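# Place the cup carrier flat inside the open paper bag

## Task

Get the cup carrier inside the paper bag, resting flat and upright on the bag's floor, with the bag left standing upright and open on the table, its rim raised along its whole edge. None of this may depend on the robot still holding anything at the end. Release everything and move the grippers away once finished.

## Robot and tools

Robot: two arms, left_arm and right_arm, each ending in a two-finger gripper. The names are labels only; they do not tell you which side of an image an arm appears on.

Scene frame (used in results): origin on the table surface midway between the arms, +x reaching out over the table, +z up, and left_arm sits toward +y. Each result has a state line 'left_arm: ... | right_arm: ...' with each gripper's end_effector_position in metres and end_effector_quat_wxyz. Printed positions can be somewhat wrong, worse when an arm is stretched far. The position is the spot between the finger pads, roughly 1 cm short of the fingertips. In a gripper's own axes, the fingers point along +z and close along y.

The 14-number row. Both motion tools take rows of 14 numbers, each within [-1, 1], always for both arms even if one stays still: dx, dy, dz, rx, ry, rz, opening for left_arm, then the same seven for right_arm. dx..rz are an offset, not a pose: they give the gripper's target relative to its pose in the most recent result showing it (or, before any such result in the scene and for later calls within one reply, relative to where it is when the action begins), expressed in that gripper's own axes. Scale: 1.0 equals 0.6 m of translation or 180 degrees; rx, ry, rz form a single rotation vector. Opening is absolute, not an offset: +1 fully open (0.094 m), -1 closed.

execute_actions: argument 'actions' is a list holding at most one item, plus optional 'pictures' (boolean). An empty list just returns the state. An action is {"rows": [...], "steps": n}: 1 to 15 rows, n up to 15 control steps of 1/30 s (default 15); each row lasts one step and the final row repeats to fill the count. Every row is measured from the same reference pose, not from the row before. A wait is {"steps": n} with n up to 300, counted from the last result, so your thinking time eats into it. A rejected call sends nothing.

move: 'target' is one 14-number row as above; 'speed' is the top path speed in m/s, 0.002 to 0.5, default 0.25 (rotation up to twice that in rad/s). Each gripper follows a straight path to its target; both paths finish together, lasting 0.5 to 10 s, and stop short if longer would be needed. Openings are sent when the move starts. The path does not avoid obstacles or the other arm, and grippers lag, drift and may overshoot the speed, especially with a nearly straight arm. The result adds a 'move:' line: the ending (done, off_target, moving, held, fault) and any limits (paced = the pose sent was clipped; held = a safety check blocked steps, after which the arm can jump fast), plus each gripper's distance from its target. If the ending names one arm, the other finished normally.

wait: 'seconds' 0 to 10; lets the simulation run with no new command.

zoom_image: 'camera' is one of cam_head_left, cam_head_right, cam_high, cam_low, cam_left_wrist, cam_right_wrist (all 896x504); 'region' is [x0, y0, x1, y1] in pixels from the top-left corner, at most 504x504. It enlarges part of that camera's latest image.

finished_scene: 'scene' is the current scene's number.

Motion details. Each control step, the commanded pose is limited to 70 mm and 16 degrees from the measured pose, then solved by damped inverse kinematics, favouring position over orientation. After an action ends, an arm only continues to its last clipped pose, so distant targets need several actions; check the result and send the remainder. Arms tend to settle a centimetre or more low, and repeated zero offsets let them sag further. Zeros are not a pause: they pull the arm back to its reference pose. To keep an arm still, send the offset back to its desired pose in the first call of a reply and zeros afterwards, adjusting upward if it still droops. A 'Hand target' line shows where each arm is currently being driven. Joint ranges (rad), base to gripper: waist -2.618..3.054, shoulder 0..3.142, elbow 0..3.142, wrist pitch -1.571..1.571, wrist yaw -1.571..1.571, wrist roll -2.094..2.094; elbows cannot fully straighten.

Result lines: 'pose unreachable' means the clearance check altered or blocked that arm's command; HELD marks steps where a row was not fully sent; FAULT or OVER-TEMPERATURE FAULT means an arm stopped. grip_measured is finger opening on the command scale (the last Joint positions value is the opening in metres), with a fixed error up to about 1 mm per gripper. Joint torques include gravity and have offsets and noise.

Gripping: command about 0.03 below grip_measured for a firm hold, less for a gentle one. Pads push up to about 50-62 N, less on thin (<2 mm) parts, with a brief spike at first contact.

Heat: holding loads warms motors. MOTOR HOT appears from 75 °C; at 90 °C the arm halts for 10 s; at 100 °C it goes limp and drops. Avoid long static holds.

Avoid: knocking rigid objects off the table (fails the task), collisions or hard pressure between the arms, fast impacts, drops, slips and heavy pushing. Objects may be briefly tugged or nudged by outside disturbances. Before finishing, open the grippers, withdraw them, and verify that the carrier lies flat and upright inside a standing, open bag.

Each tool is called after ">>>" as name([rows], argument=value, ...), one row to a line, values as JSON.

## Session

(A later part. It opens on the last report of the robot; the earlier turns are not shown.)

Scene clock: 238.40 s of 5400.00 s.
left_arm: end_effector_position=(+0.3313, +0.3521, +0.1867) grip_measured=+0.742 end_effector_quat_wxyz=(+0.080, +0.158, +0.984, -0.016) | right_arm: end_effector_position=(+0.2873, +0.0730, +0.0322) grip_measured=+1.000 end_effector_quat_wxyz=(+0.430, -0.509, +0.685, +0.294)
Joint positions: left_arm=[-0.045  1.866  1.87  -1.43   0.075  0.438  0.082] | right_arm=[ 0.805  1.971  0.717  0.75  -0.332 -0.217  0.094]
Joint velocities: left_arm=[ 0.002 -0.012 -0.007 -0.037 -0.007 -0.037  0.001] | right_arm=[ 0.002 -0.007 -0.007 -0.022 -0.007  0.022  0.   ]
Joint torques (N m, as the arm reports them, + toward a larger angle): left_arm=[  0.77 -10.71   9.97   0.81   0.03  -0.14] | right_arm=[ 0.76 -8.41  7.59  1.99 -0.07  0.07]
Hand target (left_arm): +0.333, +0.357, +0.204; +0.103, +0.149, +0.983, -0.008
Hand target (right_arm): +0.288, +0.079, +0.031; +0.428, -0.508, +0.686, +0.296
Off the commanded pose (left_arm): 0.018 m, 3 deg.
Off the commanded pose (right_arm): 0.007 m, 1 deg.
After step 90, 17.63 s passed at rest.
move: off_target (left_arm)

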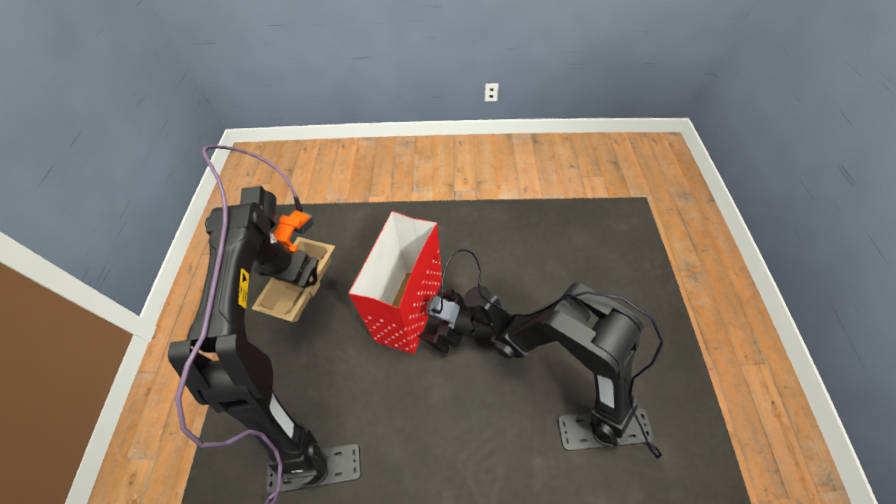

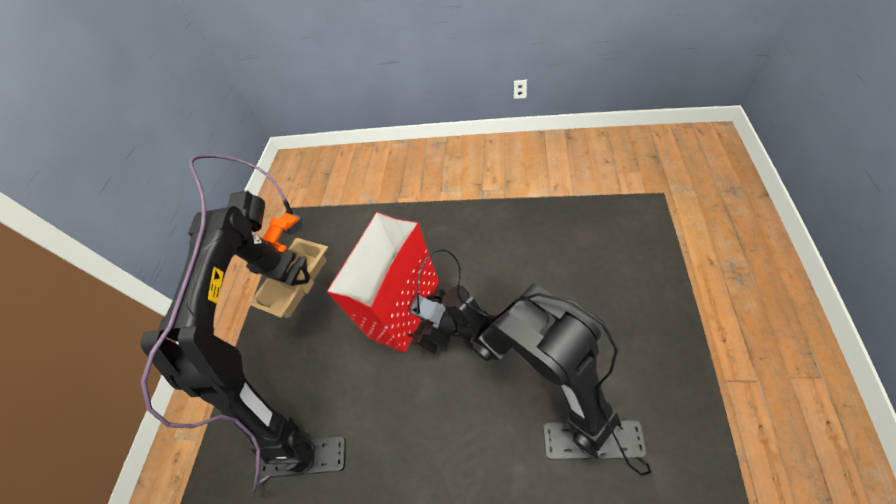

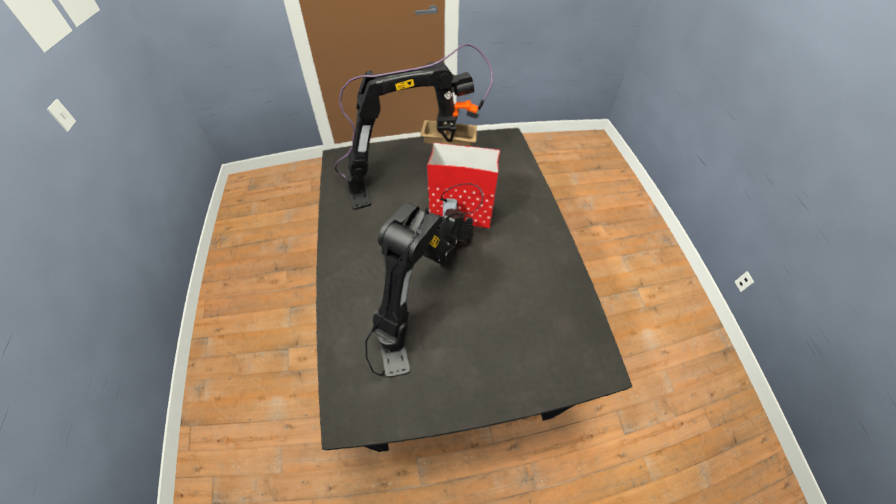

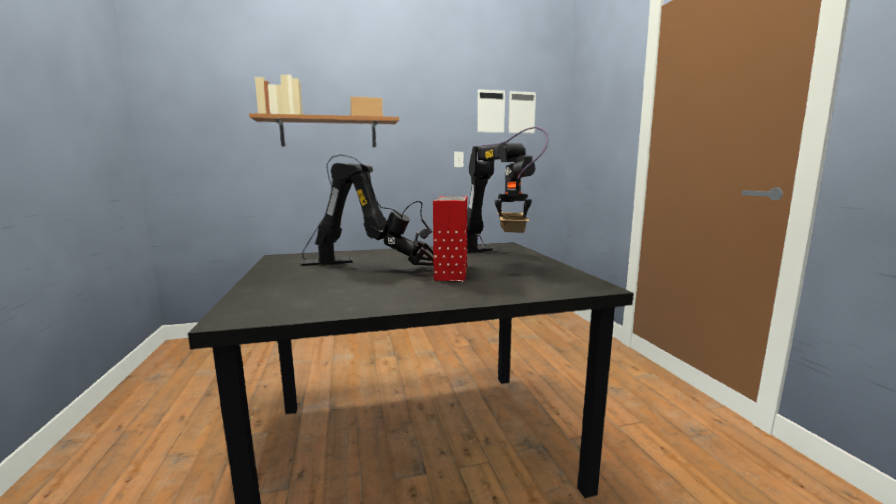

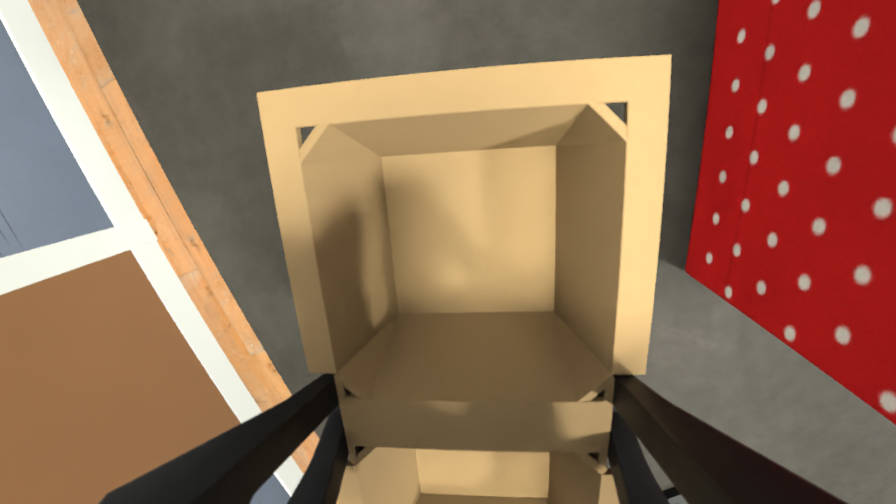

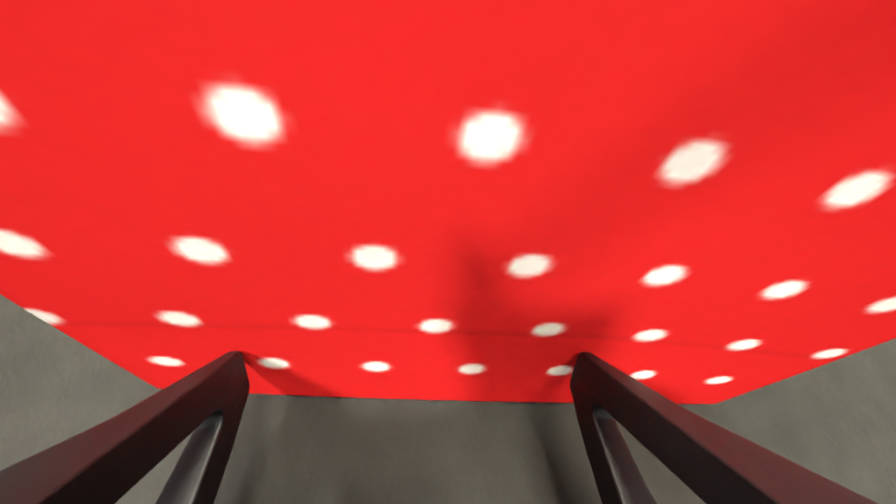

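>>> move(target=[-0.0943, -0.0318, -0.28, 0, -0.148, 0, 0.70, -0.0455, 0, 0.0928, 0, 0, 0, 1.0], speed=0.07)

Scene clock: 272.87 s of 5400.00 s.
left_arm: end_effector_position=(+0.3574, +0.3248, +0.3486) grip_measured=+0.742 end_effector_quat_wxyz=(+0.301, +0.155, +0.940, -0.045) | right_arm: end_effector_position=(+0.3082, +0.1271, +0.0372) grip_measured=+1.000 end_effector_quat_wxyz=(+0.440, -0.509, +0.679, +0.293)
Joint positions: left_arm=[-0.045  1.843  2.397 -1.551  0.247  0.378  0.082] | right_arm=[ 0.859  2.099  0.953  0.67  -0.28  -0.197  0.094]
Joint velocities: left_arm=[-0.002  0.007 -0.002 -0.022  0.066 -0.007 -0.   ] | right_arm=[-0.012 -0.012 -0.002 -0.051 -0.007  0.037  0.   ]
Joint torques (N m, as the arm reports them, + toward a larger angle): left_arm=[ 0.58 -8.53  8.68  1.7   0.29 -0.13] | right_arm=[  0.72 -10.13   8.16   1.87  -0.07   0.09]
Hand target (left_arm): +0.355, +0.325, +0.363; +0.321, +0.150, +0.934, -0.047
Hand target (right_arm): +0.306, +0.132, +0.032; +0.431, -0.509, +0.685, +0.293
Off the commanded pose (left_arm): 0.014 m, 1 deg.
Off the commanded pose (right_arm): 0.008 m, 1 deg.
joint sent to its limit (left arm) — the command would take joint 4 (wrist pitch) past its lower limit, so that joint was sent only as far as its limit.
After step 90, 27.83 s passed at rest.
move: off_target (left_arm)

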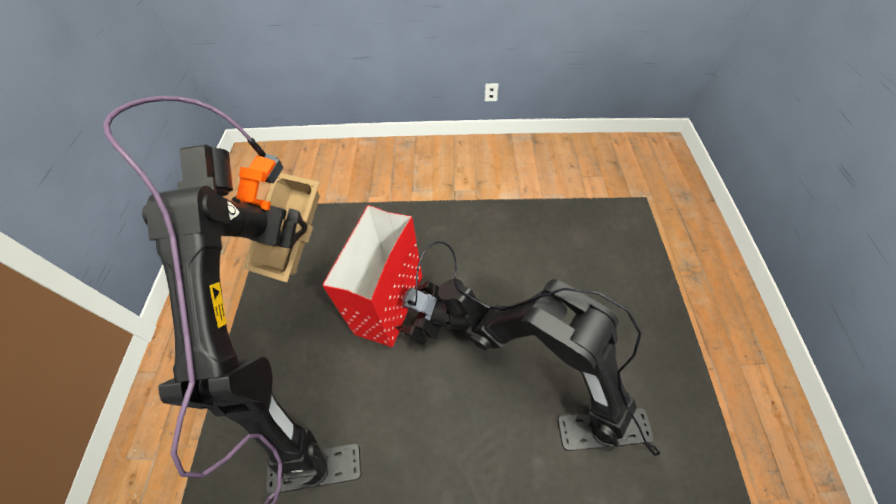

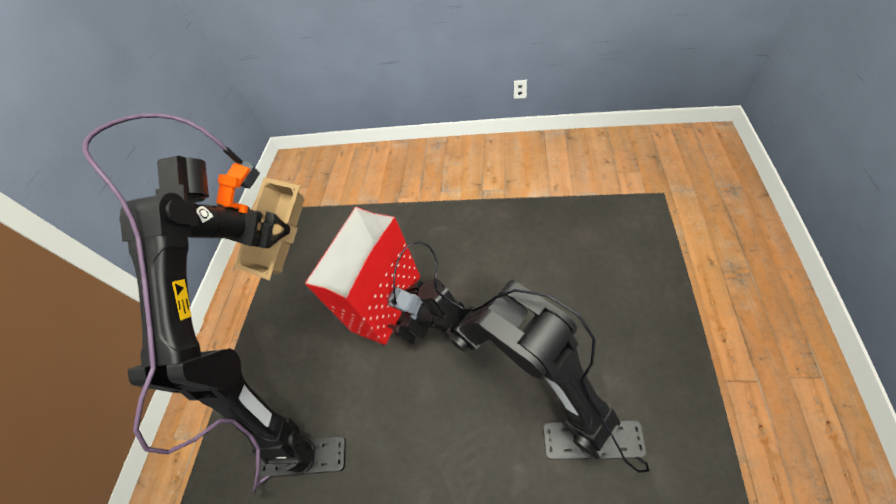

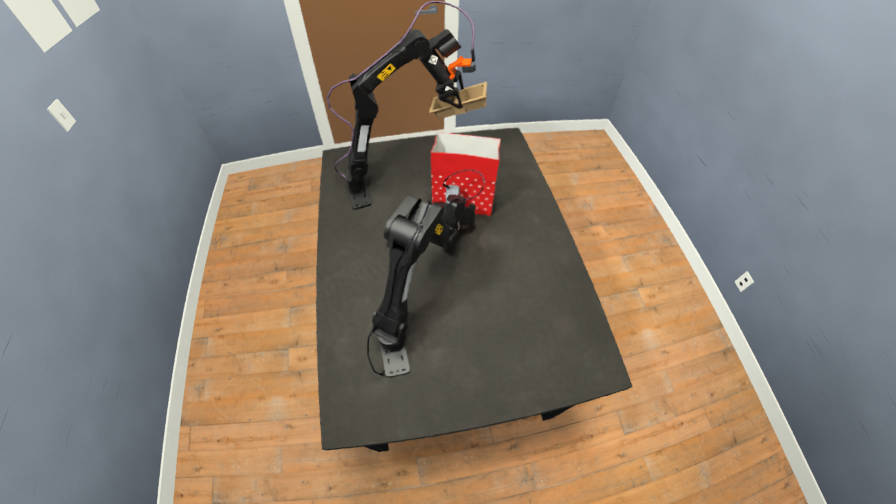

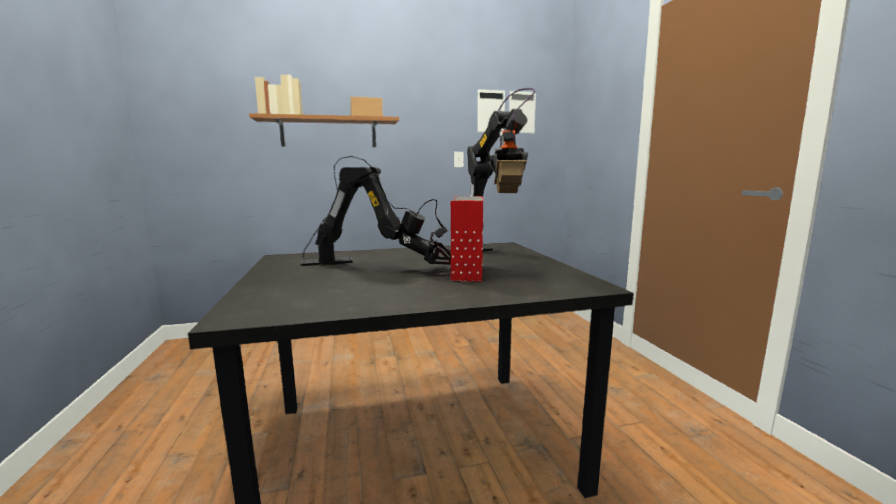

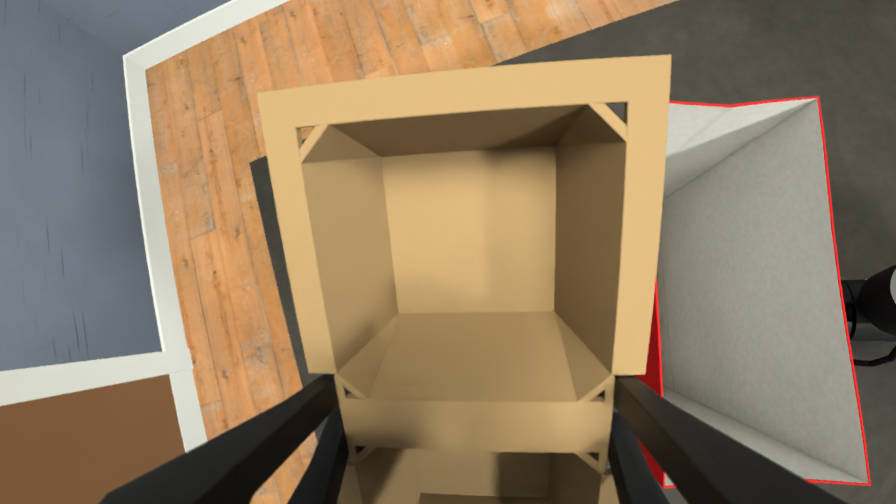

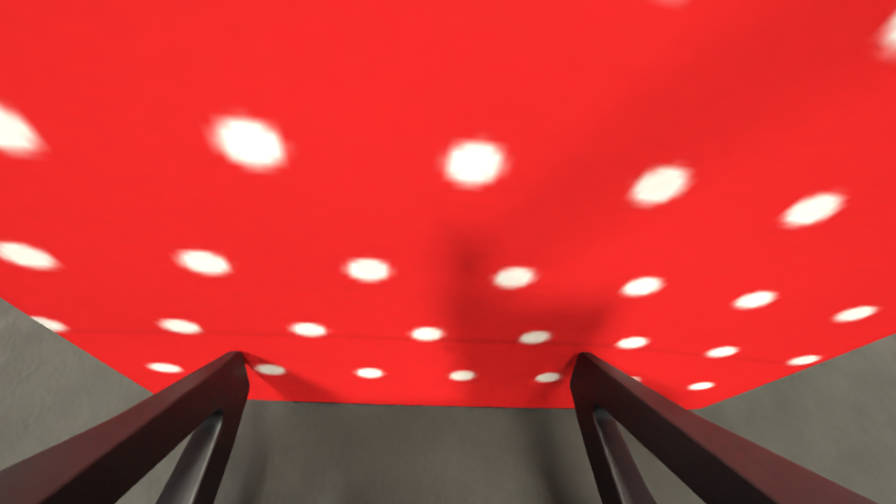

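>>> zoom_image(camera="cam_head_left", region=[300, 190, 460, 360])

Region (300, 190, 460, 360) of cam_head_left's 896x504 image, scaled by 2.965, with more detail than that image has; it fills the left 474 columns of this view, and the rest is white.

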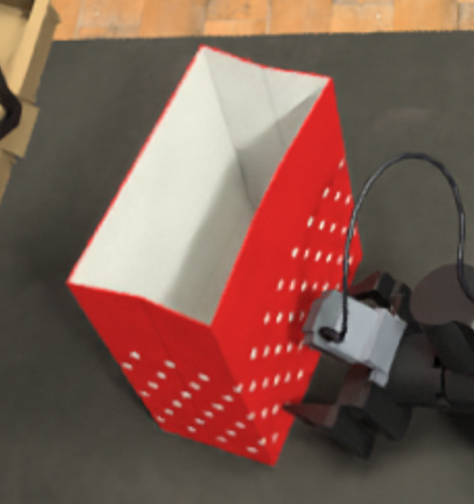

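>>> move(target=[-0.0673, -0.238, 0.0376, 0, 0, 0, 0.70, 0, 0, -0.33, 0, 0, 0, 1.0], speed=0.1)

Scene clock: 308.60 s of 5400.00 s.
left_arm: end_effector_position=(+0.3558, +0.1746, +0.3431) grip_measured=+0.742 end_effector_quat_wxyz=(+0.289, +0.158, +0.943, -0.044) | right_arm: end_effector_position=(+0.2519, -0.0345, +0.1267) grip_measured=+1.000 end_effector_quat_wxyz=(+0.449, -0.504, +0.675, +0.297)
Joint positions: left_arm=[-0.523  1.93   2.504 -1.551 -0.02  -0.015  0.082] | right_arm=[ 0.606  1.255  0.455  0.299 -0.504 -0.316  0.094]
Joint velocities: left_arm=[ 0.002 -0.012 -0.012 -0.037 -0.037  0.022 -0.001] | right_arm=[-0.012 -0.002 -0.012 -0.007 -0.007 -0.007  0.   ]
Joint torques (N m, as the arm reports them, + toward a larger angle): left_arm=[-0.5  -8.04  8.78  1.73 -0.1  -0.14] | right_arm=[-0.77 -5.66  6.04  1.8  -0.25 -0.12]
Hand target (left_arm): +0.356, +0.173, +0.351; +0.302, +0.155, +0.940, -0.046
Hand target (right_arm): +0.247, -0.040, +0.121; +0.440, -0.506, +0.680, +0.297
Off the commanded pose (left_arm): 0.009 m, 1 deg.
Off the commanded pose (right_arm): 0.007 m, 1 deg.
joint sent to its limit (left arm) — the command would take joint 4 (wrist pitch) past its lower limit, so that joint was sent only as far as its limit.
After step 90, 30.10 s passed at rest.
move: done

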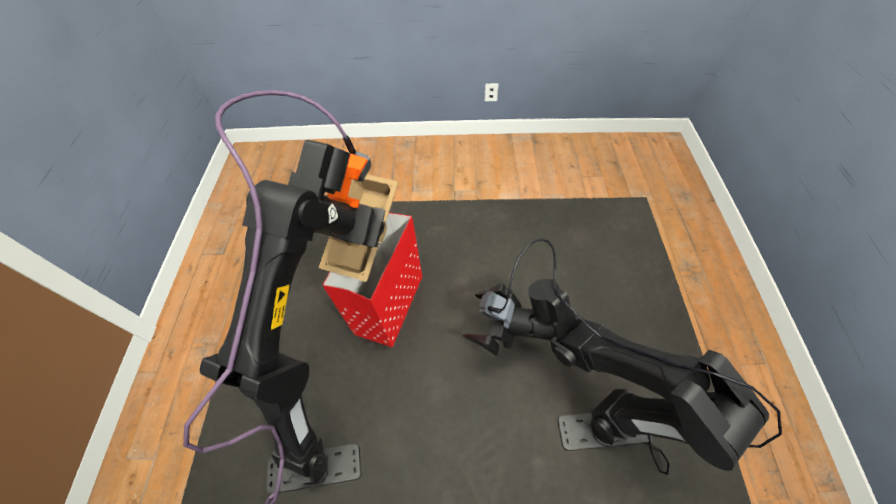

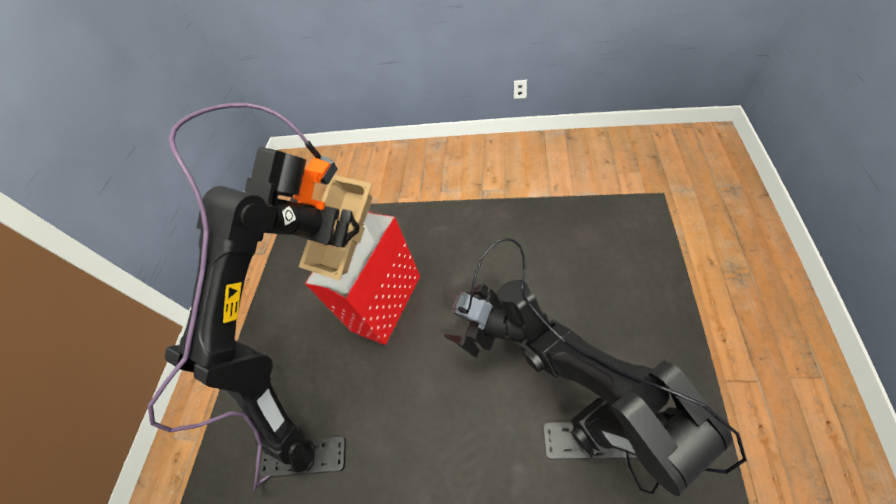

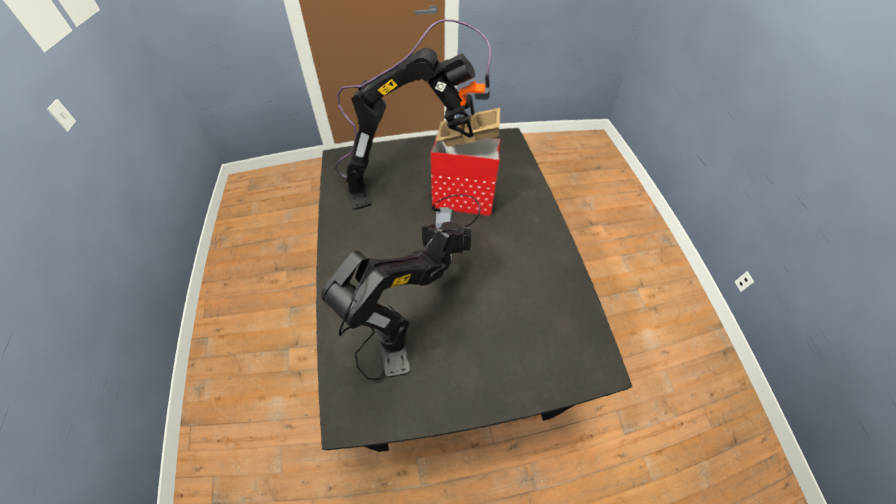

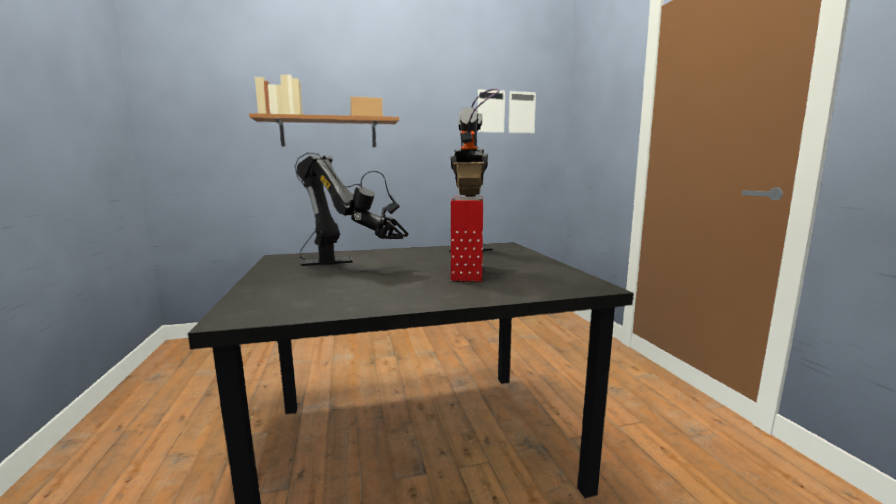

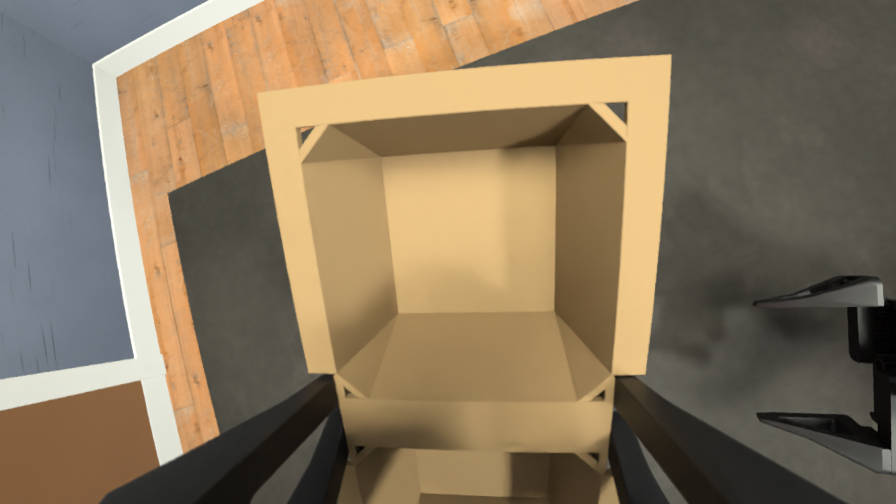

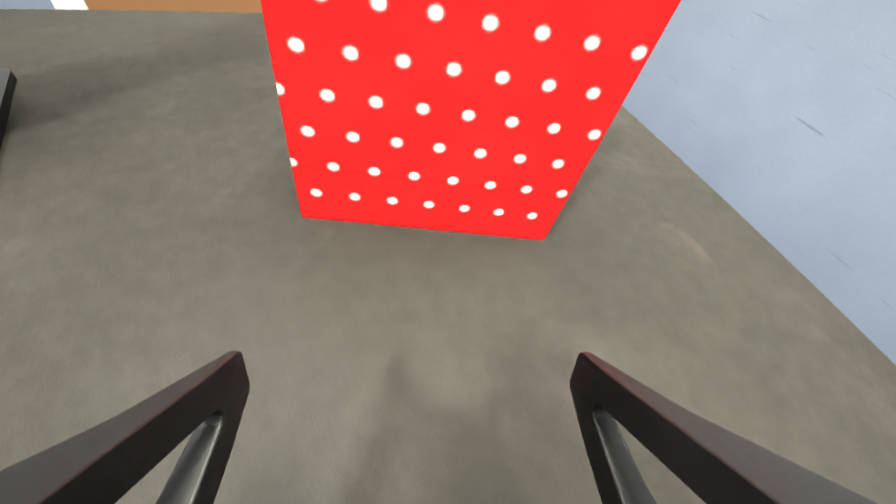

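cam_low looks almost along the bag axis — ideal for lateral alignment.

>>> zoom_image(camera="cam_low", region=[420, 130, 520, 230])

>>> zoom_image(camera="cam_high", region=[410, 80, 530, 200])

Region (420, 130, 520, 230) of cam_low's 896x504 image, scaled by 5.040, with more detail than that image has.

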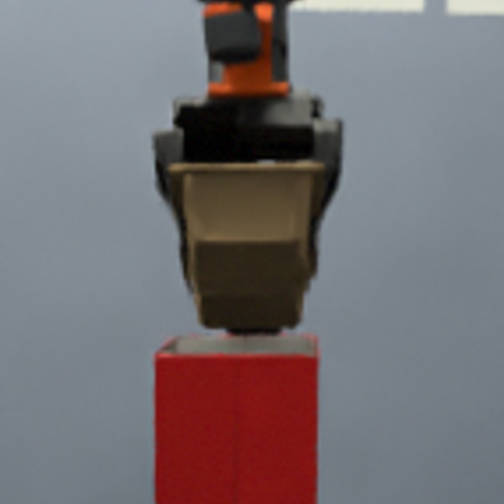

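Region (410, 80, 530, 200) of cam_high's 896x504 image, scaled by 4.200, with more detail than that image has.

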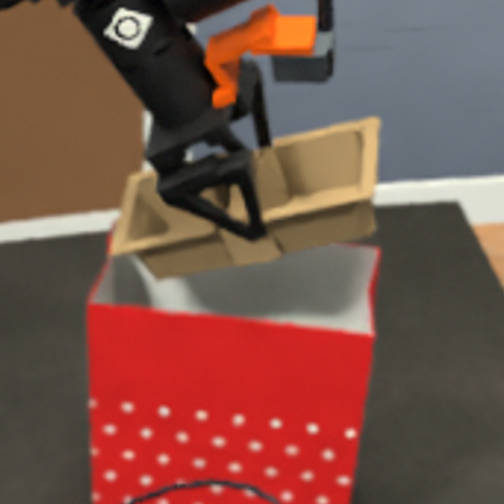

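>>> move(target=[0.0497, -0.0117, 0.053, 0.0037, 0.0306, 0.0055, 0.70, 0.097, -0.254, -0.447, 0.378, 0.0215, 0.175, 1.0], speed=0.2)

Scene clock: 339.70 s of 5400.00 s.
left_arm: end_effector_position=(+0.3505, +0.1764, +0.2903) grip_measured=+0.742 end_effector_quat_wxyz=(+0.227, +0.161, +0.960, -0.033) | right_arm: end_effector_position=(+0.3090, -0.3306, +0.1873) grip_measured=+1.000 end_effector_quat_wxyz=(+0.541, +0.009, +0.841, -0.024)
Joint positions: left_arm=[-0.523  1.881  2.242 -1.469 -0.02  -0.016  0.082] | right_arm=[-0.091  0.6    0.45  -0.277  0.019 -0.025  0.094]
Joint velocities: left_arm=[-0.002 -0.007 -0.002 -0.007 -0.022 -0.037 -0.   ] | right_arm=[-0.012 -0.027 -0.022  0.051  0.037  0.007  0.   ]
Joint torques (N m, as the arm reports them, + toward a larger angle): left_arm=[ -0.96 -10.84   5.58   1.79   0.06   0.01] | right_arm=[-0.73  0.81 10.36  1.96  0.05  0.09]
Hand target (left_arm): +0.347, +0.171, +0.299; +0.243, +0.170, +0.954, -0.040
Hand target (right_arm): +0.309, -0.335, +0.192; +0.538, +0.019, +0.842, -0.027
Off the commanded pose (left_arm): 0.012 m, 2 deg.
Off the commanded pose (right_arm): 0.009 m, 2 deg.
After step 90, 24.47 s passed at rest.
move: off_target (left_arm)

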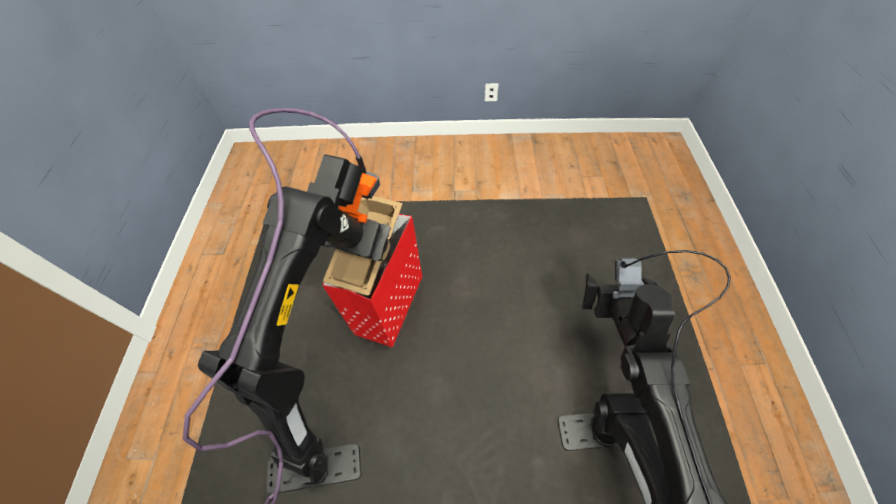

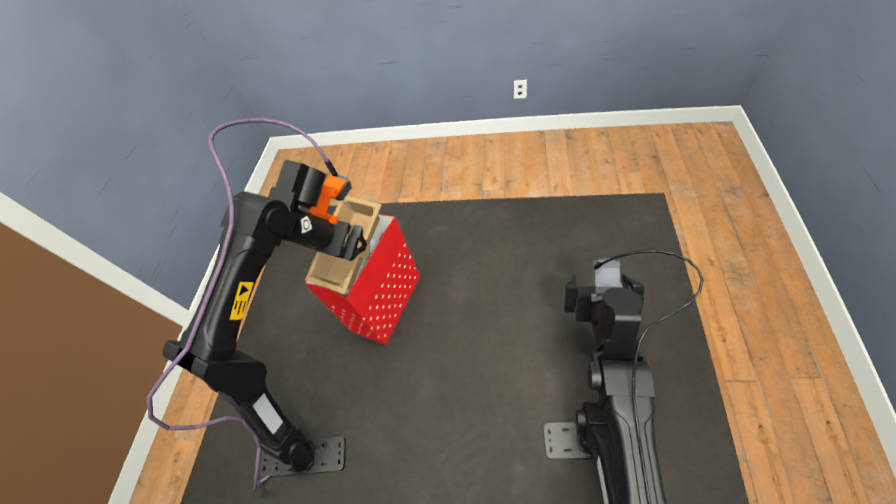

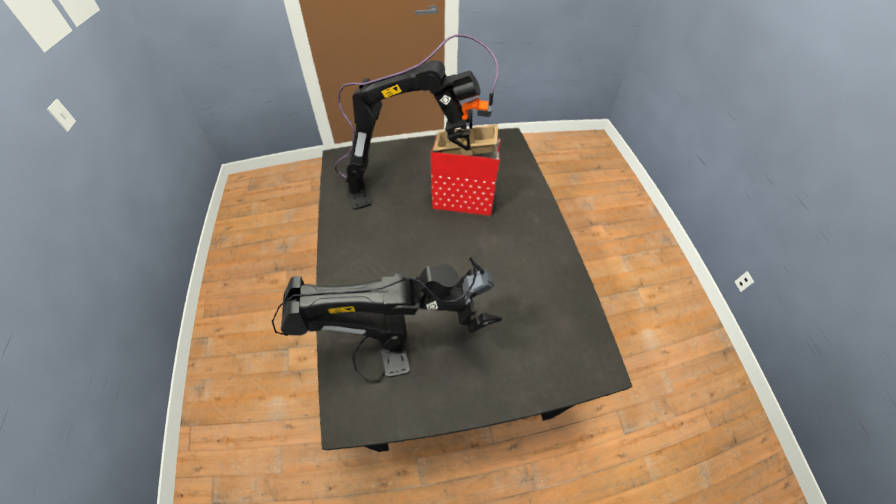

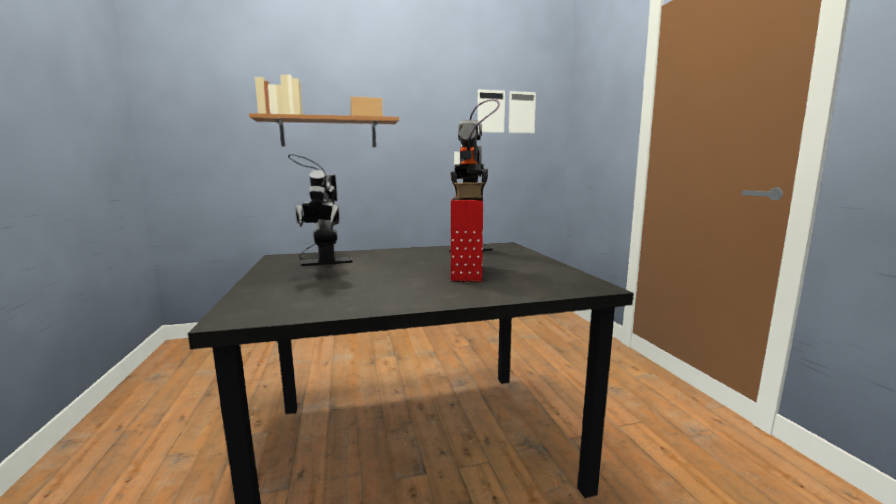

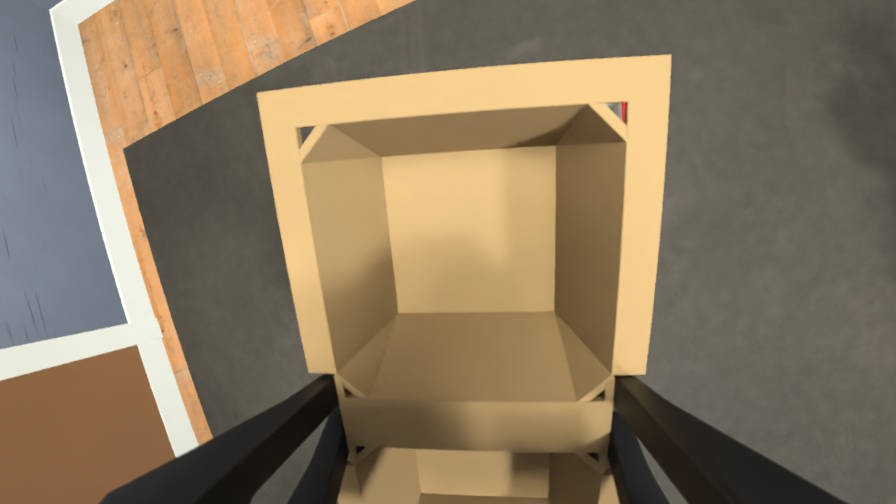

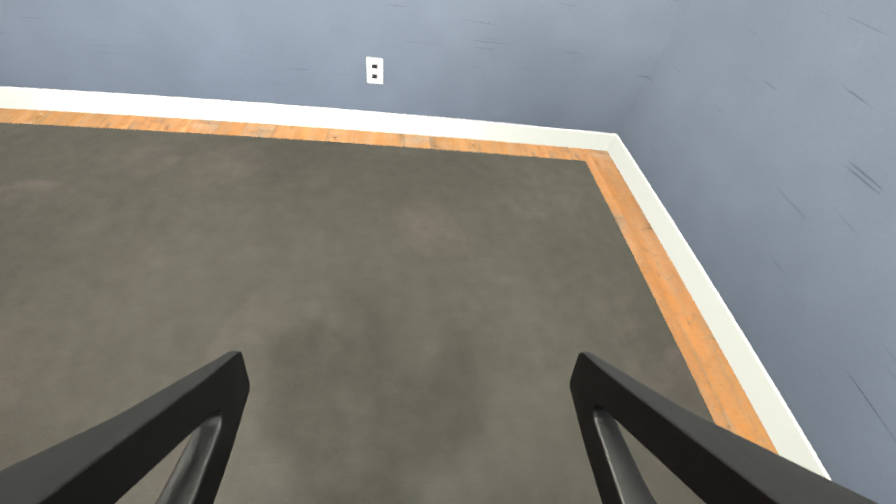

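>>> move(target=[-0.0037, -0.0165, -0.0075, 0.0032, 0, 0.0065, 0.70, 0, 0, 0, 0, 0, 0, 1.0], speed=0.03)

>>> zoom_image(camera="cam_low", region=[420, 130, 520, 230])

>>> zoom_image(camera="cam_high", region=[410, 80, 530, 200])

Scene clock: 348.43 s of 5400.00 s.
left_arm: end_effector_position=(+0.3466, +0.1716, +0.2856) grip_measured=+0.742 end_effector_quat_wxyz=(+0.214, +0.169, +0.962, -0.032) | right_arm: end_effector_position=(+0.3090, -0.3308, +0.1873) grip_measured=+1.000 end_effector_quat_wxyz=(+0.541, +0.010, +0.841, -0.024)
Joint positions: left_arm=[-0.537  1.897  2.255 -1.494 -0.02  -0.016  0.082] | right_arm=[-0.091  0.6    0.45  -0.277  0.021 -0.024  0.094]
Joint velocities: left_arm=[ 0.017  0.017  0.012 -0.037 -0.037  0.037 -0.   ] | right_arm=[ 0.012 -0.012 -0.002 -0.022 -0.051  0.007  0.   ]
Joint torques (N m, as the arm reports them, + toward a larger angle): left_arm=[-0.75 -8.5   9.47  1.45 -0.02 -0.04] | right_arm=[ 0.07  0.16  8.36  2.11 -0.02 -0.02]
Hand target (left_arm): +0.347, +0.167, +0.295; +0.227, +0.172, +0.958, -0.035
Hand target (right_arm): +0.309, -0.331, +0.187; +0.541, +0.009, +0.841, -0.024
Off the commanded pose (left_arm): 0.011 m, 2 deg.
Off the commanded pose (right_arm): 0.000 m, 0 deg.
After step 90, 5.00 s passed at rest.
move: off_target (left_arm)

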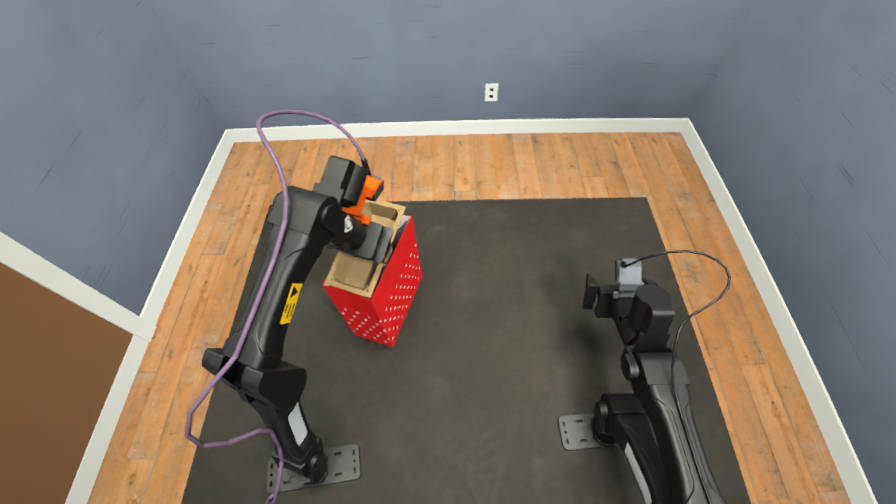

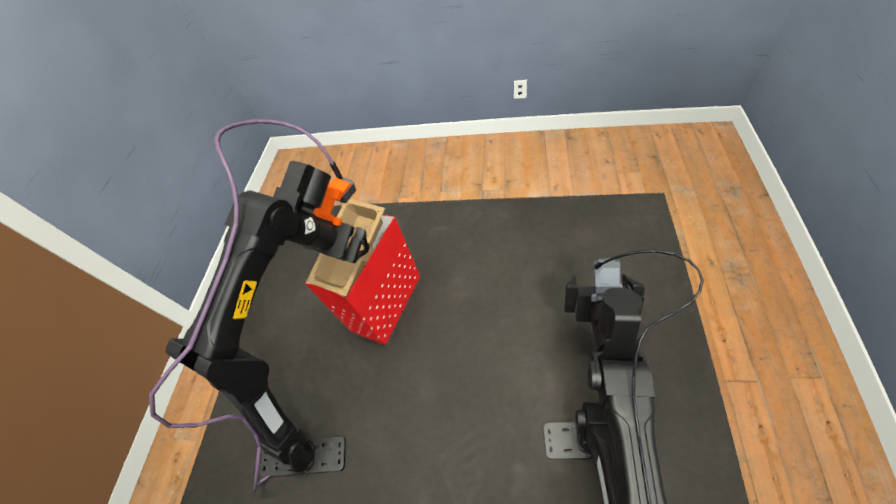

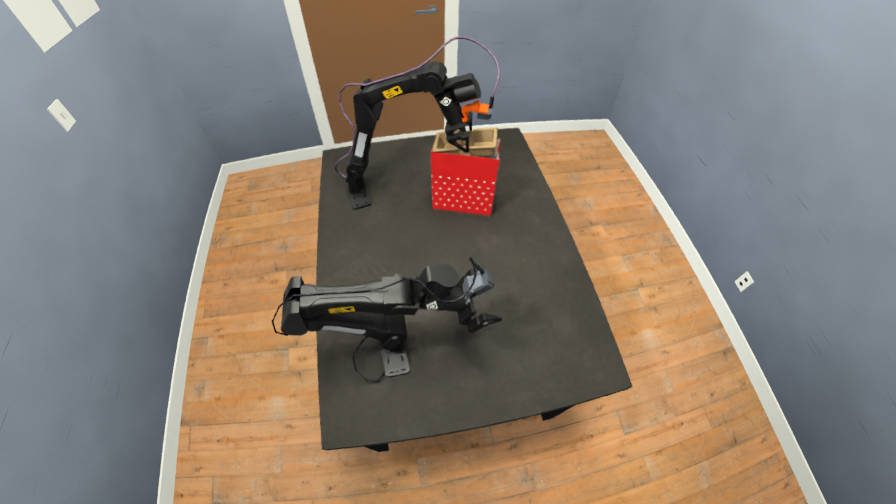

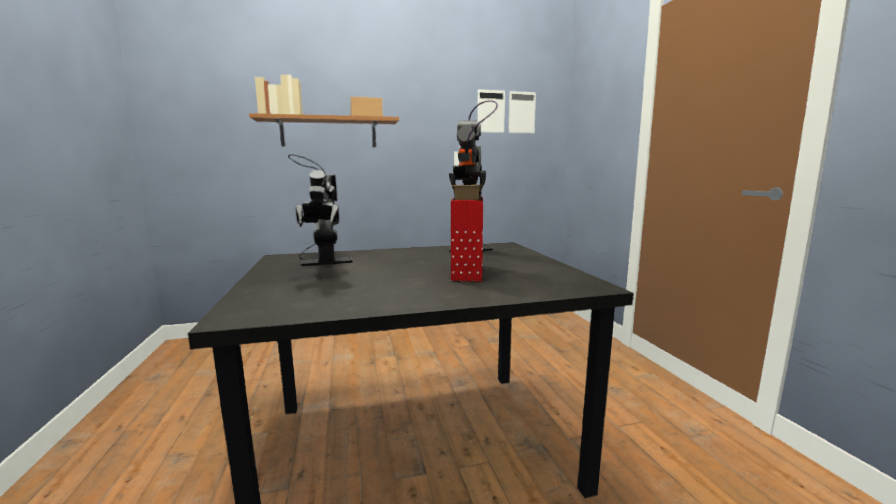

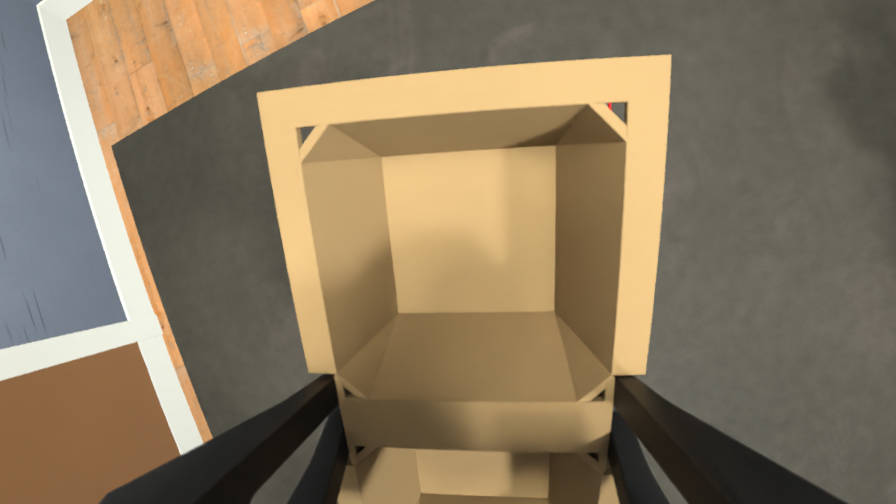

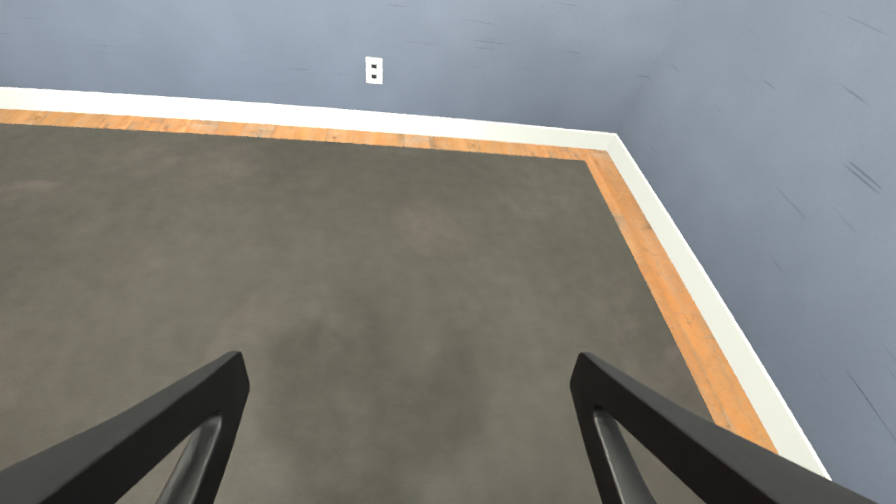

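Region (420, 130, 520, 230) of cam_low's 896x504 image, scaled by 5.040, with more detail than that image has.

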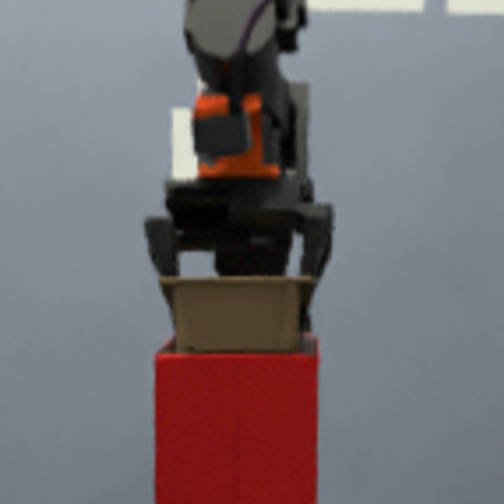

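Region (410, 80, 530, 200) of cam_high's 896x504 image, scaled by 4.200, with more detail than that image has.

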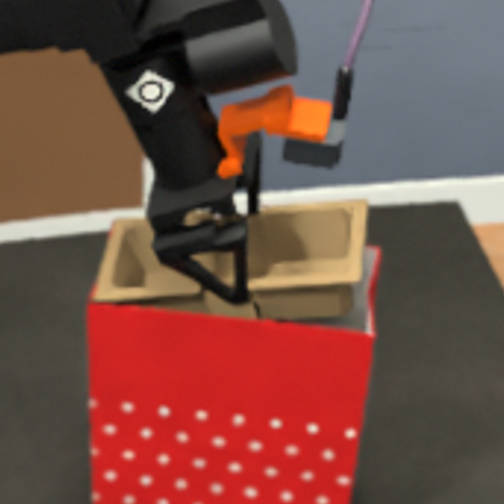

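>>> zoom_image(camera="cam_head_left", region=[310, 190, 430, 310])

Region (310, 190, 430, 310) of cam_head_left's 896x504 image, scaled by 4.200, with more detail than that image has.

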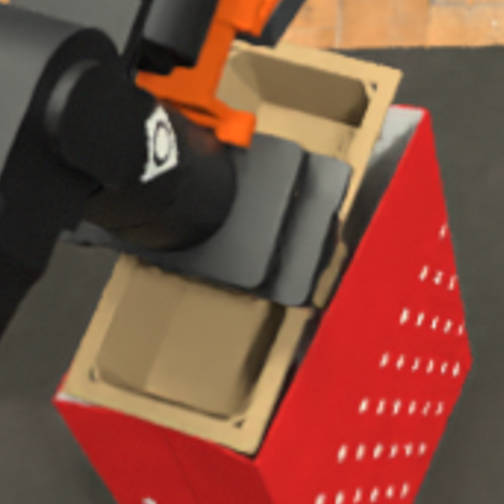

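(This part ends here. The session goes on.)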